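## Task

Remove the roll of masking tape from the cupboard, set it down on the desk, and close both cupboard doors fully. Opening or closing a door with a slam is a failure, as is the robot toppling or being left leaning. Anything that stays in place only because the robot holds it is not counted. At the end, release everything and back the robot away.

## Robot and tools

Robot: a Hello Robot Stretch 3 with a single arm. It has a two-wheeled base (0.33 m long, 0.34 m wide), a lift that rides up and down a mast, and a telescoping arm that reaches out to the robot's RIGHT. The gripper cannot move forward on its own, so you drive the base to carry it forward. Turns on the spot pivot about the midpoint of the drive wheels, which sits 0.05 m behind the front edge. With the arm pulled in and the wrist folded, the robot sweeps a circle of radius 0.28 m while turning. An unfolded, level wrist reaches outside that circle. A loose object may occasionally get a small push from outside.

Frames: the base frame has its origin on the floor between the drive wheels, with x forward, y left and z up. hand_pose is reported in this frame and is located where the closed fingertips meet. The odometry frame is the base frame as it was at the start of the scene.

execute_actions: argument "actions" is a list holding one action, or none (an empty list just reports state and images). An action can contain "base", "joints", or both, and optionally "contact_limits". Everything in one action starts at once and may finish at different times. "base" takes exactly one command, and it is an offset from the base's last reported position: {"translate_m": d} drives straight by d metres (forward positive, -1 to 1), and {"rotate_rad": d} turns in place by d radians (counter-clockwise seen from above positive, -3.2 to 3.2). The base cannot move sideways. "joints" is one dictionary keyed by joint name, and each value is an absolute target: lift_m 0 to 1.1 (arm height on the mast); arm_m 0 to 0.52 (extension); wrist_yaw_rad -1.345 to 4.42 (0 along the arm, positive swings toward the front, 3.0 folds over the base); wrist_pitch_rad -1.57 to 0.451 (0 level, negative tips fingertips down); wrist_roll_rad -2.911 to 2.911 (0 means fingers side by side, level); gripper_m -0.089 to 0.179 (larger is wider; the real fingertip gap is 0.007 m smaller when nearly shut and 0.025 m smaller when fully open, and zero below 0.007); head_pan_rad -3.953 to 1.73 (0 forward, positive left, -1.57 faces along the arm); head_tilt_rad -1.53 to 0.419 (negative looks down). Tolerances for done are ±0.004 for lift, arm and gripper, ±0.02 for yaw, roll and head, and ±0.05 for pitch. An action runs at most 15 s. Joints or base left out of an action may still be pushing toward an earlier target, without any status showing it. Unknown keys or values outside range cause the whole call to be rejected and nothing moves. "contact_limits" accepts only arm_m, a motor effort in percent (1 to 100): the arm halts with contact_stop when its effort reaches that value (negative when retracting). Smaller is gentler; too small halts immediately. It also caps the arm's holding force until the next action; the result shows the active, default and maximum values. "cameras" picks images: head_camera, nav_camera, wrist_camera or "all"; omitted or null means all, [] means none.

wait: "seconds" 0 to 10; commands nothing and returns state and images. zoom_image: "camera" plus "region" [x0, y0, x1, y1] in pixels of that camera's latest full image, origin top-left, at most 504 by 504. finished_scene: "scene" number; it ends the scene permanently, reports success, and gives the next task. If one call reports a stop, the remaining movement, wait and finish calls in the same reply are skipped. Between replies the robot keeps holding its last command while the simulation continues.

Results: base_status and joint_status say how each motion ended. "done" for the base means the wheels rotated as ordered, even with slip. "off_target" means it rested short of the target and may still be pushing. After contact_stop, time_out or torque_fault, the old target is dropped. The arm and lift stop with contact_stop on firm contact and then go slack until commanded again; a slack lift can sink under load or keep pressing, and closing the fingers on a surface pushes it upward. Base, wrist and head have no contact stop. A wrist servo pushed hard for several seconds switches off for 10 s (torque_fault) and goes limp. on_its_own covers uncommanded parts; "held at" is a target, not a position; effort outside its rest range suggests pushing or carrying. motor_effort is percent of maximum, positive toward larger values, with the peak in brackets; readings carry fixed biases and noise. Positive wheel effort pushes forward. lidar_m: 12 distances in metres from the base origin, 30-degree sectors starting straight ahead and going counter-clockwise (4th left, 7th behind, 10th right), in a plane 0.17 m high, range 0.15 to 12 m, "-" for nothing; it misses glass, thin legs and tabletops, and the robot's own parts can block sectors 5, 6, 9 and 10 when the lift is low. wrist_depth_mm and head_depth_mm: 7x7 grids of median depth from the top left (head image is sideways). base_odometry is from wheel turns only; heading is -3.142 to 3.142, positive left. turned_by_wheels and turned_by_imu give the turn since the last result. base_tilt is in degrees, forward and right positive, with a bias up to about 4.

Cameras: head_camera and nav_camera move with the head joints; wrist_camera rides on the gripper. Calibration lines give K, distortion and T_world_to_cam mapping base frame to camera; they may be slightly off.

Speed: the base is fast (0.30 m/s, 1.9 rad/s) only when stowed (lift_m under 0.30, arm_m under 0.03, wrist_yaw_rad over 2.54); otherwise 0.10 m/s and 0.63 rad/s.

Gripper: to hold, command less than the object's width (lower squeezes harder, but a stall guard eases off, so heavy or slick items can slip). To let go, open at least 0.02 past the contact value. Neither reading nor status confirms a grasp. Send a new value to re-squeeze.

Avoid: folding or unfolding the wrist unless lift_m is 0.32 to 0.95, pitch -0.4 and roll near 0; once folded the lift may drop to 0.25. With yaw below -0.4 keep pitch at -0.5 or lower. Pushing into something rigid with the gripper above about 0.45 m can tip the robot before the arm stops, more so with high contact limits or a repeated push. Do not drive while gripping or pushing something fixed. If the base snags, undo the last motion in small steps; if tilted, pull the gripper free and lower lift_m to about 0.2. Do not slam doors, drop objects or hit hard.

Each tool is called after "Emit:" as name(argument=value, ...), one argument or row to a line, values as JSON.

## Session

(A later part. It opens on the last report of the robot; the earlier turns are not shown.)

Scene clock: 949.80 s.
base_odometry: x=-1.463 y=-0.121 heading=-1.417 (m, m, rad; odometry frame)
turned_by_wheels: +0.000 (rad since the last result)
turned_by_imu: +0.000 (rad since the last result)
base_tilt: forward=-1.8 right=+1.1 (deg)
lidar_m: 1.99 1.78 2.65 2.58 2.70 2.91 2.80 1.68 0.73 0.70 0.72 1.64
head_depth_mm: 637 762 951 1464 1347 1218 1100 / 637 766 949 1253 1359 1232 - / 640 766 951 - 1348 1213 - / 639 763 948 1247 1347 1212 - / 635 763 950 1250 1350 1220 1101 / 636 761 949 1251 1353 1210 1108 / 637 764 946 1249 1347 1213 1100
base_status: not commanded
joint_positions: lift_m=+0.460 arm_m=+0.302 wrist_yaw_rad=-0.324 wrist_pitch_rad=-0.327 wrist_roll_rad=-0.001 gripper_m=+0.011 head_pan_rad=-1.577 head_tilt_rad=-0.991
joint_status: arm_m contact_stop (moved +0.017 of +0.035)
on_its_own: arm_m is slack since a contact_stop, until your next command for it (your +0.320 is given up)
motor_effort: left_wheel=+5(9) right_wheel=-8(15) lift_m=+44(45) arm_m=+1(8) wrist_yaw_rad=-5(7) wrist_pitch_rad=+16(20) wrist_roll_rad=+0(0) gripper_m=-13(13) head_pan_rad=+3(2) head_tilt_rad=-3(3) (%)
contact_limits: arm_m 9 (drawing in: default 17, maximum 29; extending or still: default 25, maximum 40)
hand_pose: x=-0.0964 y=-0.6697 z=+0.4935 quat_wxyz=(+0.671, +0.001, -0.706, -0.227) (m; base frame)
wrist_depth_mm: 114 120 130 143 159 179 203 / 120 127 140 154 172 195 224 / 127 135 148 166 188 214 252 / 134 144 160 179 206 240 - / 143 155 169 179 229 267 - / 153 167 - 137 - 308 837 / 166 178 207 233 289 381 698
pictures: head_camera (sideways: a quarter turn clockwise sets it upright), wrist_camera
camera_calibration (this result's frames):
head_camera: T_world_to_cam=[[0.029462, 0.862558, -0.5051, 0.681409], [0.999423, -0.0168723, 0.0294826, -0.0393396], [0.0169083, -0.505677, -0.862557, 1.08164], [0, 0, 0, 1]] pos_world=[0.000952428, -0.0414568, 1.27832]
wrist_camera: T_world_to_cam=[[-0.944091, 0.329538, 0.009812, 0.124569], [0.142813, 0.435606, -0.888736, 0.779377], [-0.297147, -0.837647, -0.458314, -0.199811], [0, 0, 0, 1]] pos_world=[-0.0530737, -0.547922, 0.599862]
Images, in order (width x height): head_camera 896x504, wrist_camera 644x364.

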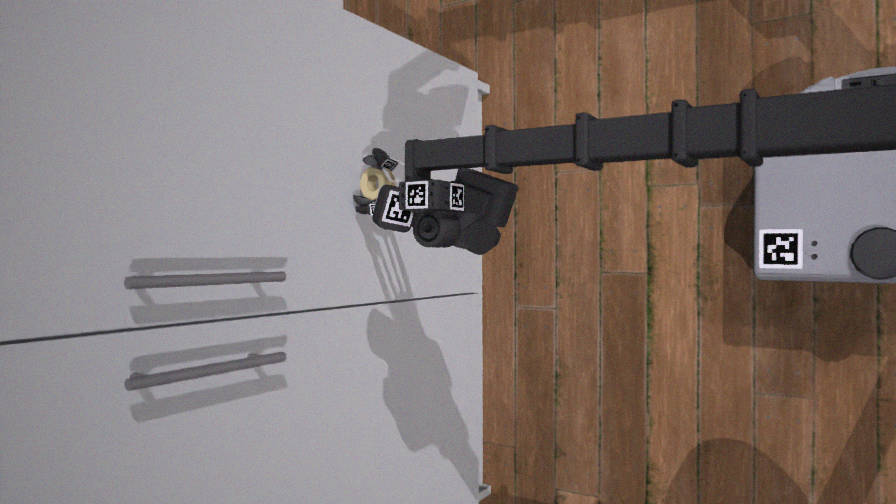

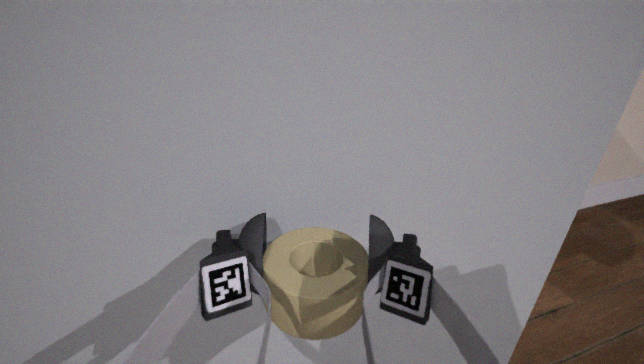

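Emit:
execute_actions(
  actions=[
    {"joints": {"arm_m": 0.23, "lift_m": 0.53}},
  ],
  cameras=[],
)

Emit:
execute_actions(
  actions=[
    {"base": {"rotate_rad": 0.915}, "joints": {"arm_m": 0.15, "lift_m": 0.66, "wrist_yaw_rad": 0.03, "head_pan_rad": -0.6, "head_tilt_rad": -0.6}},
  ],
  cameras=["head_camera"],
)

Emit:
execute_actions(
  actions=[
    {"base": {"translate_m": 0.81}, "joints": {"lift_m": 0.78}},
  ],
  cameras=["head_camera", "nav_camera"],
)

Scene clock: 994.73 s.
base_odometry: x=-1.463 y=-0.121 heading=-1.417 (m, m, rad; odometry frame)
turned_by_wheels: +0.000 (rad since the last result)
turned_by_imu: -0.001 (rad since the last result)
base_tilt: forward=-1.8 right=+1.1 (deg)
lidar_m: 1.98 1.79 2.65 2.58 2.70 2.91 2.80 1.68 0.73 0.70 0.72 1.64
head_depth_mm: 636 765 948 1465 1358 1214 1104 / 635 766 949 1203 1369 - - / 635 761 915 - 1329 1230 - / 639 763 950 1193 1353 1214 - / 637 764 951 1251 1353 1219 1109 / 636 763 948 1255 1349 1218 1104 / 635 761 946 1243 1346 1214 1103
base_status: not commanded
joint_positions: lift_m=+0.530 arm_m=+0.230 wrist_yaw_rad=-0.328 wrist_pitch_rad=-0.322 wrist_roll_rad=-0.001 gripper_m=+0.011 head_pan_rad=-1.577 head_tilt_rad=-0.991
joint_status: all done
motor_effort: left_wheel=+1(5) right_wheel=-1(6) lift_m=+50(51) arm_m=-2(1) wrist_yaw_rad=-2(4) wrist_pitch_rad=+13(15) wrist_roll_rad=+1(1) gripper_m=-13(13) head_pan_rad=+3(1) head_tilt_rad=-3(3) (%)
hand_pose: x=-0.0974 y=-0.5981 z=+0.5645 quat_wxyz=(+0.671, -0.002, -0.706, -0.226) (m; base frame)
wrist_depth_mm: 168 178 194 215 236 266 935 / 176 189 207 230 256 292 - / 186 200 221 247 279 318 - / 197 213 238 267 304 363 - / 210 230 250 170 341 - - / 225 247 - 138 - 890 934 / 242 262 308 348 427 785 786
pictures: none
No camera images: the call's "cameras" was empty. Leave "cameras" out to get every camera's image.

Scene clock: 997.13 s.
base_odometry: x=-1.463 y=-0.121 heading=-0.502 (m, m, rad; odometry frame)
turned_by_wheels: +0.915 (rad since the last result)
turned_by_imu: +0.894 (rad since the last result)
base_tilt: forward=-1.7 right=+1.1 (deg)
lidar_m: 2.46 2.59 2.63 3.08 2.80 1.99 0.77 0.70 0.70 0.87 1.99 1.79
head_depth_mm: 1611 1785 1968 2140 1741 1451 1225 / 1658 1841 2053 2196 1743 1441 1221 / 1715 1880 2127 2204 1738 1436 1221 / 1755 1963 2204 2237 1751 1439 1222 / 1808 2005 2297 2217 1760 1436 1219 / 1863 1999 2238 2103 1739 1437 1219 / 1951 2049 2510 2223 1732 1436 1215
base_status: done
joint_positions: lift_m=+0.660 arm_m=+0.150 wrist_yaw_rad=+0.029 wrist_pitch_rad=-0.322 wrist_roll_rad=-0.001 gripper_m=+0.011 head_pan_rad=-0.607 head_tilt_rad=-0.606
joint_status: all done
motor_effort: left_wheel=-1(7) right_wheel=+2(8) lift_m=+49(54) arm_m=-2(3) wrist_yaw_rad=+0(0) wrist_pitch_rad=+12(13) wrist_roll_rad=+0(1) gripper_m=-13(14) head_pan_rad=+3(37) head_tilt_rad=+2(19) (%)
hand_pose: x=-0.0147 y=-0.5306 z=+0.6946 quat_wxyz=(+0.700, +0.124, -0.695, -0.103) (m; base frame)
wrist_depth_mm: - - - - 993 379 315 / - - - - - 391 324 / - - - - - 409 339 / - - - - - 429 349 / - - - 170 560 446 361 / - - - 139 - 467 373 / 887 869 905 848 689 468 389
pictures: head_camera (sideways: a quarter turn clockwise sets it upright)
camera_calibration (this result's frames):
head_camera: T_world_to_cam=[[-0.487053, 0.368022, -0.792047, 1.05846], [0.569502, 0.821388, 0.0314513, -0.0392954], [0.662153, -0.435754, -0.609649, 0.748822], [0, 0, 0, 1]] pos_world=[0.042072, -0.0309584, 1.29611]
Images, in order (width x height): head_camera 896x504.

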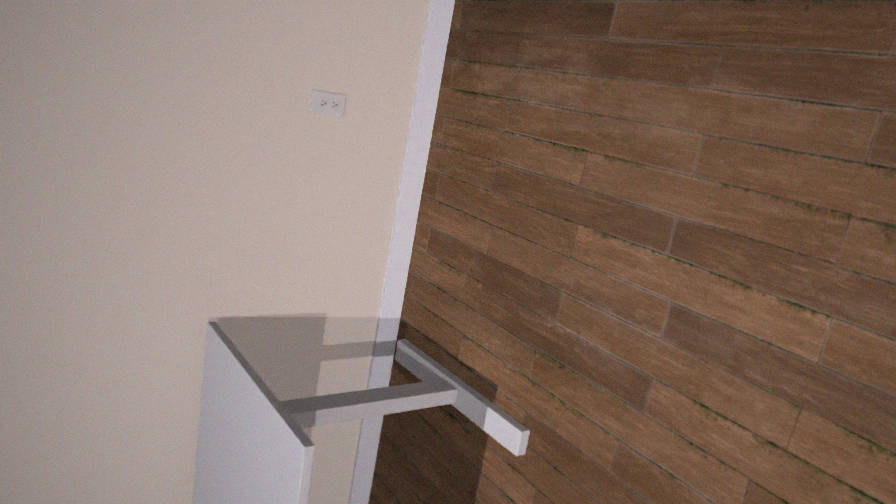

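Scene clock: 1006.73 s.
base_odometry: x=-0.753 y=-0.511 heading=-0.502 (m, m, rad; odometry frame)
turned_by_wheels: +0.000 (rad since the last result)
turned_by_imu: +0.000 (rad since the last result)
base_tilt: forward=-1.8 right=+1.1 (deg)
lidar_m: 1.83 1.96 1.97 2.47 3.32 3.06 1.46 1.33 1.81 1.62 1.48 1.06
head_depth_mm: 1190 1310 1456 1653 1764 1441 1218 / 1225 1351 1516 1713 1746 1439 1215 / 1259 1392 1426 1756 1756 1443 1217 / 1300 1451 1349 982 1616 1434 1219 / 1340 1491 1349 981 1757 1434 1222 / 1375 1546 1344 1019 1752 1428 1214 / 1424 1609 1345 1064 1735 1441 1216
base_status: done
joint_positions: lift_m=+0.780 arm_m=+0.150 wrist_yaw_rad=+0.029 wrist_pitch_rad=-0.322 wrist_roll_rad=-0.001 gripper_m=+0.011 head_pan_rad=-0.607 head_tilt_rad=-0.606
joint_status: all done
motor_effort: left_wheel=-2(5) right_wheel=+2(8) lift_m=+50(49) arm_m=-2(2) wrist_yaw_rad=+1(0) wrist_pitch_rad=+12(12) wrist_roll_rad=+1(1) gripper_m=-14(13) head_pan_rad=+3(1) head_tilt_rad=+2(2) (%)
hand_pose: x=-0.0147 y=-0.5306 z=+0.8146 quat_wxyz=(+0.700, +0.124, -0.695, -0.103) (m; base frame)
wrist_depth_mm: 842 982 - - - - - / 867 - - - - - - / 920 - - - - - - / 967 - - - - - - / - - - 170 - - - / - - - 139 - - - / - - - 990 - - -
pictures: head_camera (sideways: a quarter turn clockwise sets it upright), nav_camera (sideways: a quarter turn counterclockwise sets it upright)
camera_calibration (this result's frames):
head_camera: T_world_to_cam=[[-0.486965, 0.367923, -0.792148, 1.05859], [0.569456, 0.82142, 0.0314511, -0.039295], [0.662257, -0.435778, -0.609518, 0.748652], [0, 0, 0, 1]] pos_world=[0.0420743, -0.0309571, 1.29612]
nav_camera: T_world_to_cam=[[0.471496, -0.329397, 0.81804, -1.02771], [-0.562711, -0.82661, -0.00851618, 0.0649902], [0.679005, -0.456305, -0.575099, 0.701141], [0, 0, 0, 1]] pos_world=[0.0450524, 0.0351321, 1.24448]
Images, in order (width x height): head_camera 896x504, nav_camera 672x504.

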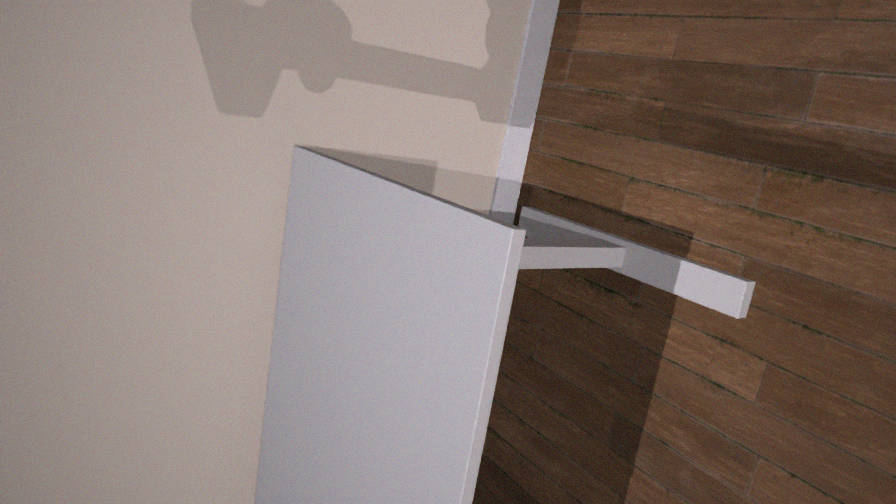

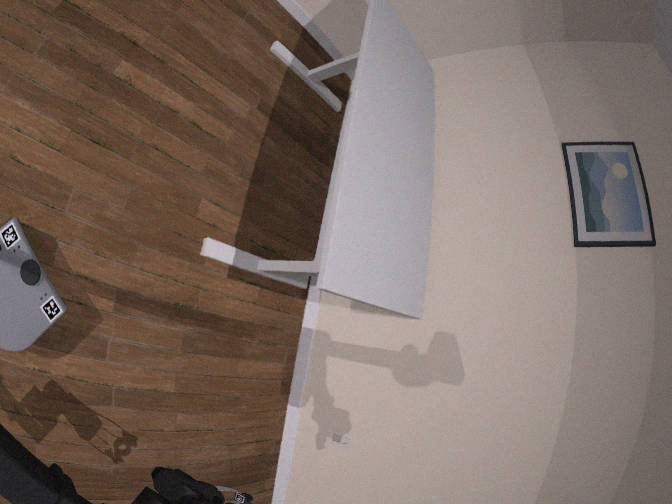

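Emit:
execute_actions(
  actions=[],
)

Scene clock: 1031.73 s.
base_odometry: x=-0.753 y=-0.511 heading=-0.502 (m, m, rad; odometry frame)
turned_by_wheels: +0.000 (rad since the last result)
turned_by_imu: +0.000 (rad since the last result)
base_tilt: forward=-1.8 right=+1.2 (deg)
lidar_m: 1.83 1.96 1.97 2.46 3.32 3.08 1.46 1.33 1.82 1.61 1.47 1.06
head_depth_mm: 1185 1305 1454 1644 1737 1434 1225 / 1219 1356 1508 1722 1738 1443 1221 / 1255 1396 1424 1756 1752 1432 1213 / 1290 1439 1346 980 1587 1438 1220 / 1330 1491 1349 979 1731 1436 1216 / 1381 1539 1355 1020 1752 1435 1215 / 1427 1596 1345 1061 1744 1431 1214
base_status: done
joint_positions: lift_m=+0.780 arm_m=+0.150 wrist_yaw_rad=+0.029 wrist_pitch_rad=-0.322 wrist_roll_rad=-0.001 gripper_m=+0.011 head_pan_rad=-0.607 head_tilt_rad=-0.606
joint_status: all done
motor_effort: left_wheel=-1(5) right_wheel=+2(8) lift_m=+50(49) arm_m=-2(2) wrist_yaw_rad=+0(0) wrist_pitch_rad=+12(12) wrist_roll_rad=+1(1) gripper_m=-13(13) head_pan_rad=+2(1) head_tilt_rad=+3(2) (%)
hand_pose: x=-0.0147 y=-0.5306 z=+0.8146 quat_wxyz=(+0.700, +0.124, -0.695, -0.103) (m; base frame)
wrist_depth_mm: 840 947 - - - - - / 882 - - - - - - / 918 - - - - - - / 975 - - - - - - / - - - 170 - - - / - - - 138 - - - / - - - 976 - - -
pictures: head_camera (sideways: a quarter turn clockwise sets it upright), nav_camera (sideways: a quarter turn counterclockwise sets it upright), wrist_camera
camera_calibration (this result's frames):
head_camera: T_world_to_cam=[[-0.486965, 0.367923, -0.792148, 1.05859], [0.569457, 0.82142, 0.0314511, -0.039295], [0.662257, -0.435778, -0.609518, 0.748652], [0, 0, 0, 1]] pos_world=[0.0420743, -0.0309571, 1.29612]
nav_camera: T_world_to_cam=[[0.471496, -0.329397, 0.81804, -1.02771], [-0.562712, -0.826609, -0.00851618, 0.0649902], [0.679005, -0.456305, -0.575099, 0.701141], [0, 0, 0, 1]] pos_world=[0.0450524, 0.035132, 1.24448]
wrist_camera: T_world_to_cam=[[-0.999802, -0.0173648, 0.00975447, -0.0321604], [-0.0165695, 0.453422, -0.891142, 1.00151], [0.0110516, -0.891127, -0.45362, 0.0604626], [0, 0, 0, 1]] pos_world=[-0.0162277, -0.400784, 0.920226]
Images, in order (width x height): head_camera 896x504, nav_camera 672x504, wrist_camera 644x364.

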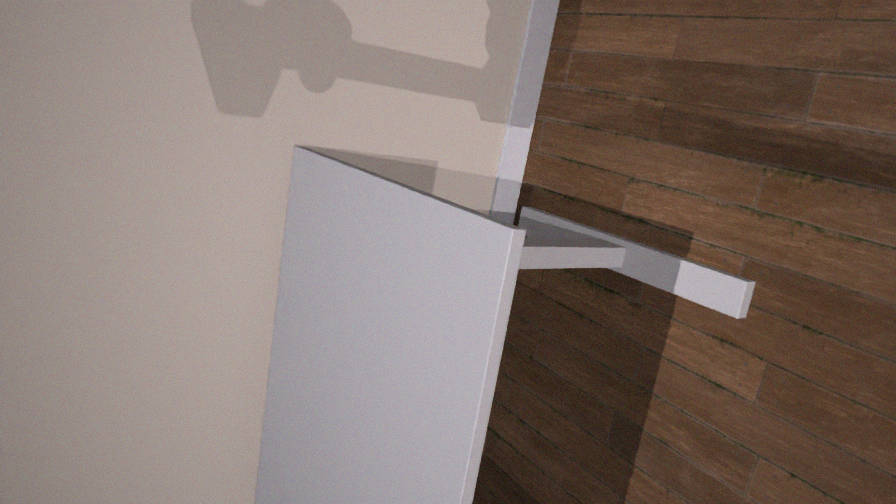

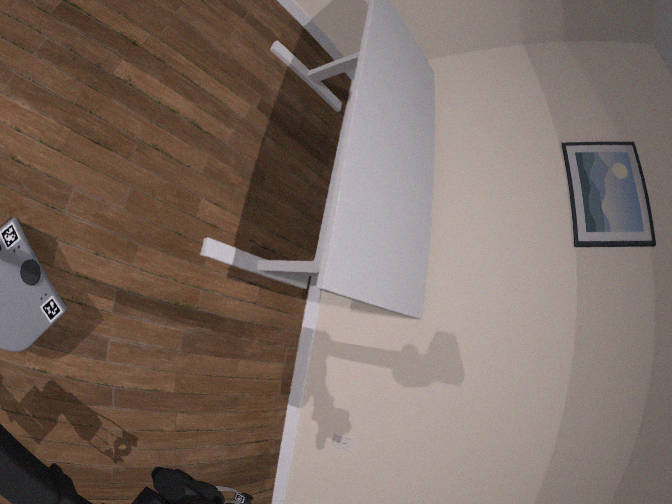

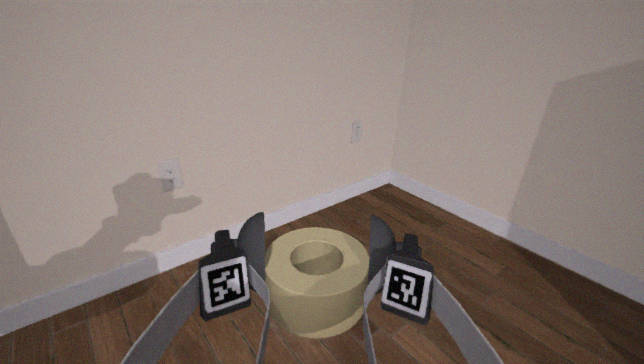

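Emit:
execute_actions(
  actions=[
    {"base": {"rotate_rad": 1.10}, "joints": {"arm_m": 0.50, "lift_m": 0.745, "head_pan_rad": -1.57, "head_tilt_rad": -0.55}},
  ],
  cameras=["head_camera", "wrist_camera"],
)

Scene clock: 1074.77 s.
base_odometry: x=-0.753 y=-0.511 heading=+0.598 (m, m, rad; odometry frame)
turned_by_wheels: +1.100 (rad since the last result)
turned_by_imu: +1.073 (rad since the last result)
base_tilt: forward=-1.7 right=+1.1 (deg)
lidar_m: 1.99 2.55 3.31 2.90 1.43 1.33 1.82 1.59 1.48 1.06 1.84 1.96
head_depth_mm: 1207 1313 1451 1613 1731 1537 - / 1259 1369 1443 1609 - 1447 1225 / 1306 1441 1523 - 1457 1490 1244 / 1362 1511 1507 1057 1774 1479 1250 / 1431 1586 1520 1061 1840 1489 1250 / 1507 1661 1516 1099 1841 1495 1245 / 1575 1767 1515 1156 1840 1483 1240
base_status: done
joint_positions: lift_m=+0.745 arm_m=+0.500 wrist_yaw_rad=+0.030 wrist_pitch_rad=-0.321 wrist_roll_rad=-0.001 gripper_m=+0.011 head_pan_rad=-1.563 head_tilt_rad=-0.557
joint_status: all done
motor_effort: left_wheel=-1(7) right_wheel=+2(7) lift_m=+31(42) arm_m=+2(3) wrist_yaw_rad=+0(0) wrist_pitch_rad=+12(12) wrist_roll_rad=+1(1) gripper_m=-13(14) head_pan_rad=-4(37) head_tilt_rad=+2(7) (%)
hand_pose: x=-0.0145 y=-0.8801 z=+0.7802 quat_wxyz=(+0.700, +0.124, -0.695, -0.103) (m; base frame)
wrist_depth_mm: - - 868 791 681 630 578 / 914 954 885 806 728 659 602 / 497 514 538 545 560 650 633 / 351 358 357 372 376 383 675 / 268 271 288 170 296 287 707 / 217 220 - 138 - 229 734 / 183 184 185 176 188 192 731
pictures: head_camera (sideways: a quarter turn clockwise sets it upright), wrist_camera
camera_calibration (this result's frames):
head_camera: T_world_to_cam=[[0.0200416, 0.570067, -0.821354, 1.09358], [0.999457, 0.0100584, 0.0313686, -0.0418125], [0.0261437, -0.821536, -0.569556, 0.700543], [0, 0, 0, 1]] pos_world=[0.00155803, -0.0474687, 1.29852]
wrist_camera: T_world_to_cam=[[-0.999784, -0.0183462, 0.00975465, -0.0385263], [-0.0170136, 0.453322, -0.891184, 1.1293], [0.0119278, -0.891158, -0.453537, -0.266654], [0, 0, 0, 1]] pos_world=[-0.016124, -0.750273, 0.885849]
Images, in order (width x height): head_camera 896x504, wrist_camera 644x364.

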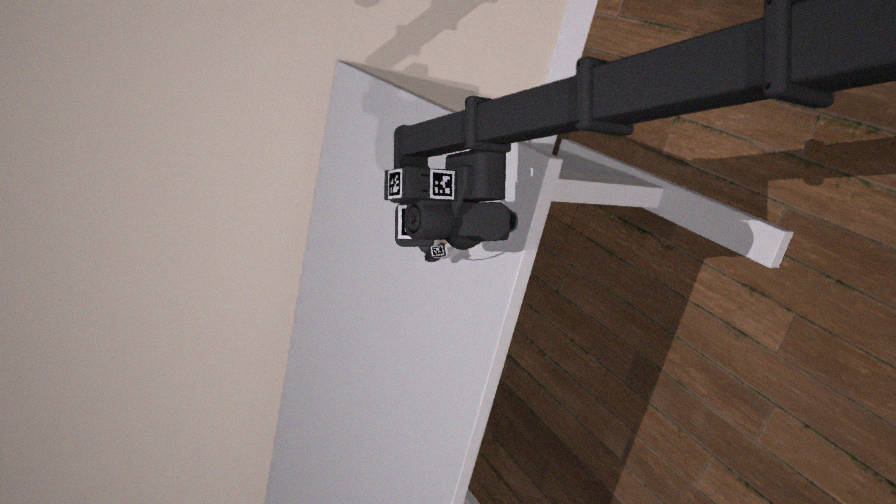

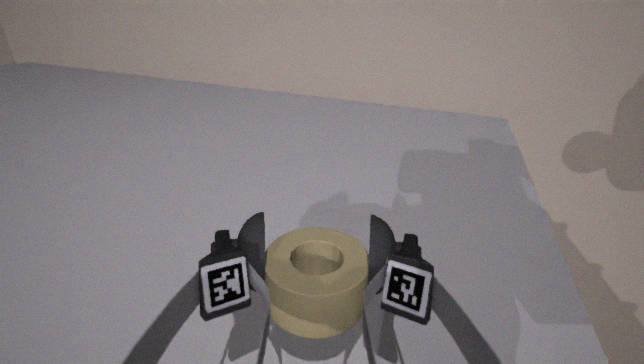

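Emit:
execute_actions(
  actions=[
    {"joints": {"lift_m": 0.711}},
  ],
  cameras=["wrist_camera"],
)

Emit:
execute_actions(
  actions=[
    {"joints": {"gripper_m": 0.12}},
  ],
  cameras=["wrist_camera"],
)

Scene clock: 1085.67 s.
base_odometry: x=-0.753 y=-0.511 heading=+0.598 (m, m, rad; odometry frame)
turned_by_wheels: +0.000 (rad since the last result)
turned_by_imu: -0.001 (rad since the last result)
base_tilt: forward=-1.8 right=+1.1 (deg)
lidar_m: 1.98 2.54 3.31 2.91 1.43 1.33 1.83 1.59 1.48 1.06 1.84 1.96
head_depth_mm: 1206 1314 1441 1605 1739 1507 - / 1249 1372 1436 1588 1803 1456 1246 / 1304 1441 1507 1162 1510 1483 1241 / 1380 1519 1520 1113 1768 1497 1247 / 1423 1590 1521 1062 1825 1486 1244 / 1501 1678 1517 1104 1839 1498 1253 / 1574 1770 1513 1161 1837 1480 1240
base_status: not commanded
joint_positions: lift_m=+0.711 arm_m=+0.500 wrist_yaw_rad=+0.030 wrist_pitch_rad=-0.321 wrist_roll_rad=-0.001 gripper_m=+0.011 head_pan_rad=-1.563 head_tilt_rad=-0.557
joint_status: all done
motor_effort: left_wheel=-1(1) right_wheel=+2(2) lift_m=+31(32) arm_m=+2(3) wrist_yaw_rad=-1(0) wrist_pitch_rad=+12(13) wrist_roll_rad=+1(1) gripper_m=-15(14) head_pan_rad=-3(4) head_tilt_rad=+3(3) (%)
hand_pose: x=-0.0145 y=-0.8801 z=+0.7462 quat_wxyz=(+0.700, +0.124, -0.695, -0.103) (m; base frame)
wrist_depth_mm: - 995 843 782 691 627 569 / 721 739 778 781 721 672 600 / 400 407 414 437 447 501 636 / 279 281 287 291 296 304 658 / 212 215 229 169 234 228 679 / 173 173 - 139 - 182 190 / 145 146 146 141 149 152 153
pictures: wrist_camera
camera_calibration (this result's frames):
wrist_camera: T_world_to_cam=[[-0.999784, -0.0183462, 0.00975454, -0.0381945], [-0.0170135, 0.453322, -0.891184, 1.09899], [0.0119279, -0.891158, -0.453537, -0.282078], [0, 0, 0, 1]] pos_world=[-0.016124, -0.750273, 0.85184]
Images, in order (width x height): wrist_camera 644x364.

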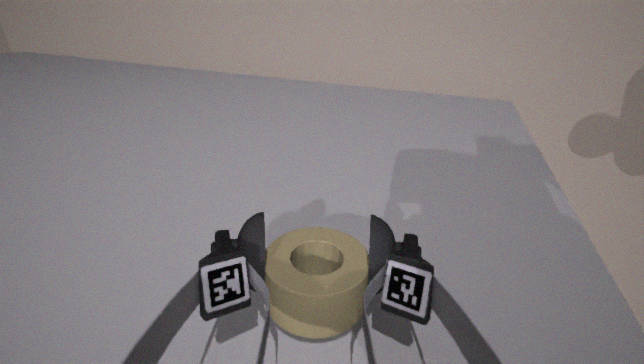

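Scene clock: 1087.27 s.
base_odometry: x=-0.753 y=-0.511 heading=+0.598 (m, m, rad; odometry frame)
turned_by_wheels: +0.000 (rad since the last result)
turned_by_imu: +0.000 (rad since the last result)
base_tilt: forward=-1.8 right=+1.1 (deg)
lidar_m: 1.99 2.53 3.32 2.90 1.43 1.33 1.83 1.59 1.48 1.06 1.84 1.96
head_depth_mm: 1205 1313 1426 1601 1727 1515 - / 1256 1379 1443 1591 1795 1448 1250 / 1313 1435 1517 1165 1513 1494 1246 / 1360 1514 1514 1113 1787 1496 1252 / 1423 1589 1526 1060 1838 1497 1244 / 1499 1670 1528 1102 1834 1482 1250 / 1585 1776 1519 1152 1823 1484 1242
base_status: not commanded
joint_positions: lift_m=+0.711 arm_m=+0.500 wrist_yaw_rad=+0.030 wrist_pitch_rad=-0.320 wrist_roll_rad=-0.001 gripper_m=+0.120 head_pan_rad=-1.563 head_tilt_rad=-0.557
joint_status: all done
motor_effort: left_wheel=-1(1) right_wheel=+2(2) lift_m=+31(31) arm_m=+2(3) wrist_yaw_rad=-1(0) wrist_pitch_rad=+11(13) wrist_roll_rad=+0(0) gripper_m=+1(81) head_pan_rad=-2(4) head_tilt_rad=+3(2) (%)
hand_pose: x=-0.0145 y=-0.8802 z=+0.7464 quat_wxyz=(+0.700, +0.123, -0.696, -0.103) (m; base frame)
wrist_depth_mm: - 975 881 781 683 631 581 / 724 746 798 781 711 670 607 / 401 411 424 434 442 514 625 / 279 283 288 295 299 303 665 / 212 225 218 221 224 230 683 / 172 - 170 144 180 187 192 / 150 144 148 144 150 147 154
pictures: wrist_camera
camera_calibration (this result's frames):
wrist_camera: T_world_to_cam=[[-0.999784, -0.0183355, 0.00974333, -0.038178], [-0.0169868, 0.452438, -0.891634, 1.0988], [0.0119403, -0.891607, -0.452652, -0.28312], [0, 0, 0, 1]] pos_world=[-0.0161242, -0.750271, 0.851945]
Images, in order (width x height): wrist_camera 644x364.

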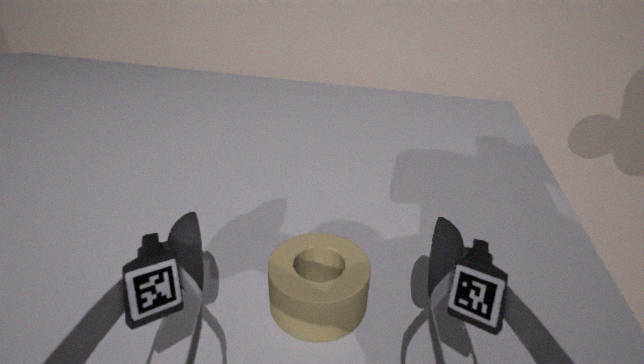

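The tape is on the desk. Now retract and move clear.

Emit:
execute_actions(
  actions=[
    {"joints": {"lift_m": 0.75, "arm_m": 0.15}},
  ],
  cameras=["head_camera", "wrist_camera"],
)

Scene clock: 1101.27 s.
base_odometry: x=-0.753 y=-0.511 heading=+0.598 (m, m, rad; odometry frame)
turned_by_wheels: +0.000 (rad since the last result)
turned_by_imu: -0.001 (rad since the last result)
base_tilt: forward=-1.8 right=+1.0 (deg)
lidar_m: 1.98 2.55 3.30 2.90 1.43 1.33 1.83 1.59 1.48 1.06 1.84 1.96
head_depth_mm: 1201 1314 1435 1608 1746 1543 - / 1251 1372 1451 1224 1808 - 1197 / 1305 1428 1515 1059 1382 - 1190 / 1367 1504 1529 1066 1797 1471 1224 / 1443 1593 1527 1058 1843 1479 1247 / 1500 1659 1511 1107 1826 1484 1243 / 1583 1776 1504 1157 1819 1484 1242
base_status: not commanded
joint_positions: lift_m=+0.750 arm_m=+0.150 wrist_yaw_rad=+0.030 wrist_pitch_rad=-0.319 wrist_roll_rad=-0.001 gripper_m=+0.120 head_pan_rad=-1.563 head_tilt_rad=-0.557
joint_status: all done
motor_effort: left_wheel=-1(1) right_wheel=+2(2) lift_m=+50(51) arm_m=-2(3) wrist_yaw_rad=+0(1) wrist_pitch_rad=+11(11) wrist_roll_rad=+1(0) gripper_m=+1(1) head_pan_rad=-3(3) head_tilt_rad=+3(3) (%)
hand_pose: x=-0.0145 y=-0.5308 z=+0.7851 quat_wxyz=(+0.700, +0.123, -0.696, -0.102) (m; base frame)
wrist_depth_mm: - - - - 984 893 806 / 934 964 - - 999 939 872 / 579 539 565 558 651 986 873 / - - 432 387 449 - 958 / - - - - - - 995 / - - - - - - - / - - - 967 - - -
pictures: head_camera (sideways: a quarter turn clockwise sets it upright), wrist_camera
camera_calibration (this result's frames):
head_camera: T_world_to_cam=[[0.0200415, 0.570061, -0.821358, 1.09358], [0.999457, 0.0100588, 0.0313686, -0.0418125], [0.0261439, -0.821541, -0.56955, 0.700536], [0, 0, 0, 1]] pos_world=[0.00155805, -0.0474688, 1.29852]
wrist_camera: T_world_to_cam=[[-0.999785, -0.018325, 0.0097302, -0.0321294], [-0.0169565, 0.451407, -0.892157, 0.975084], [0.0119565, -0.89213, -0.45162, 0.0448076], [0, 0, 0, 1]] pos_world=[-0.0161241, -0.400774, 0.890477]
Images, in order (width x height): head_camera 896x504, wrist_camera 644x364.

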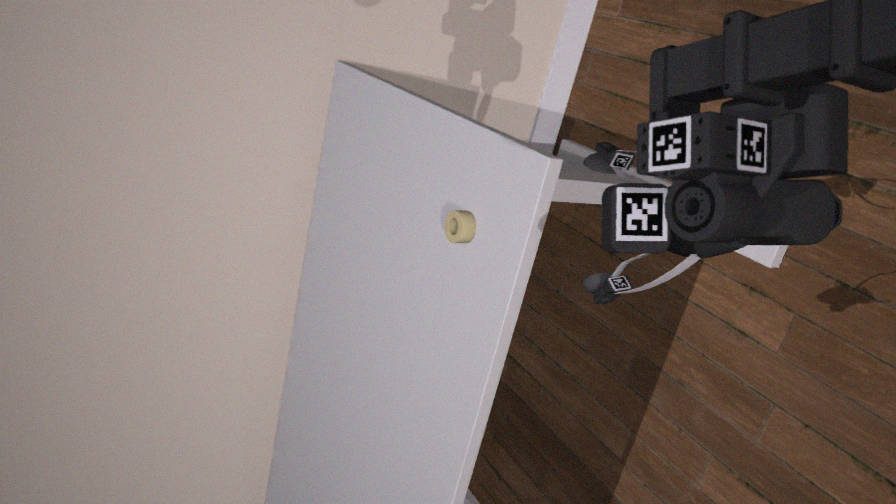

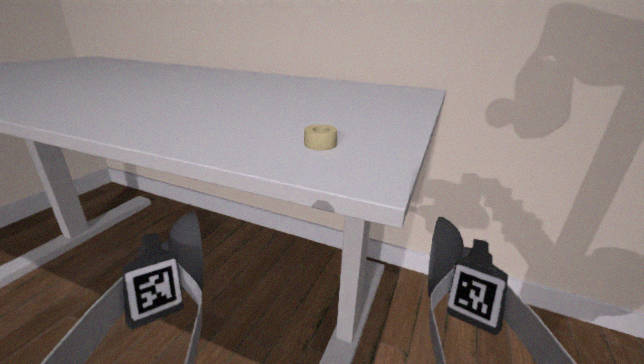

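Emit:
finished_scene(
  scene=1,
)

The scene is finished: the task was done.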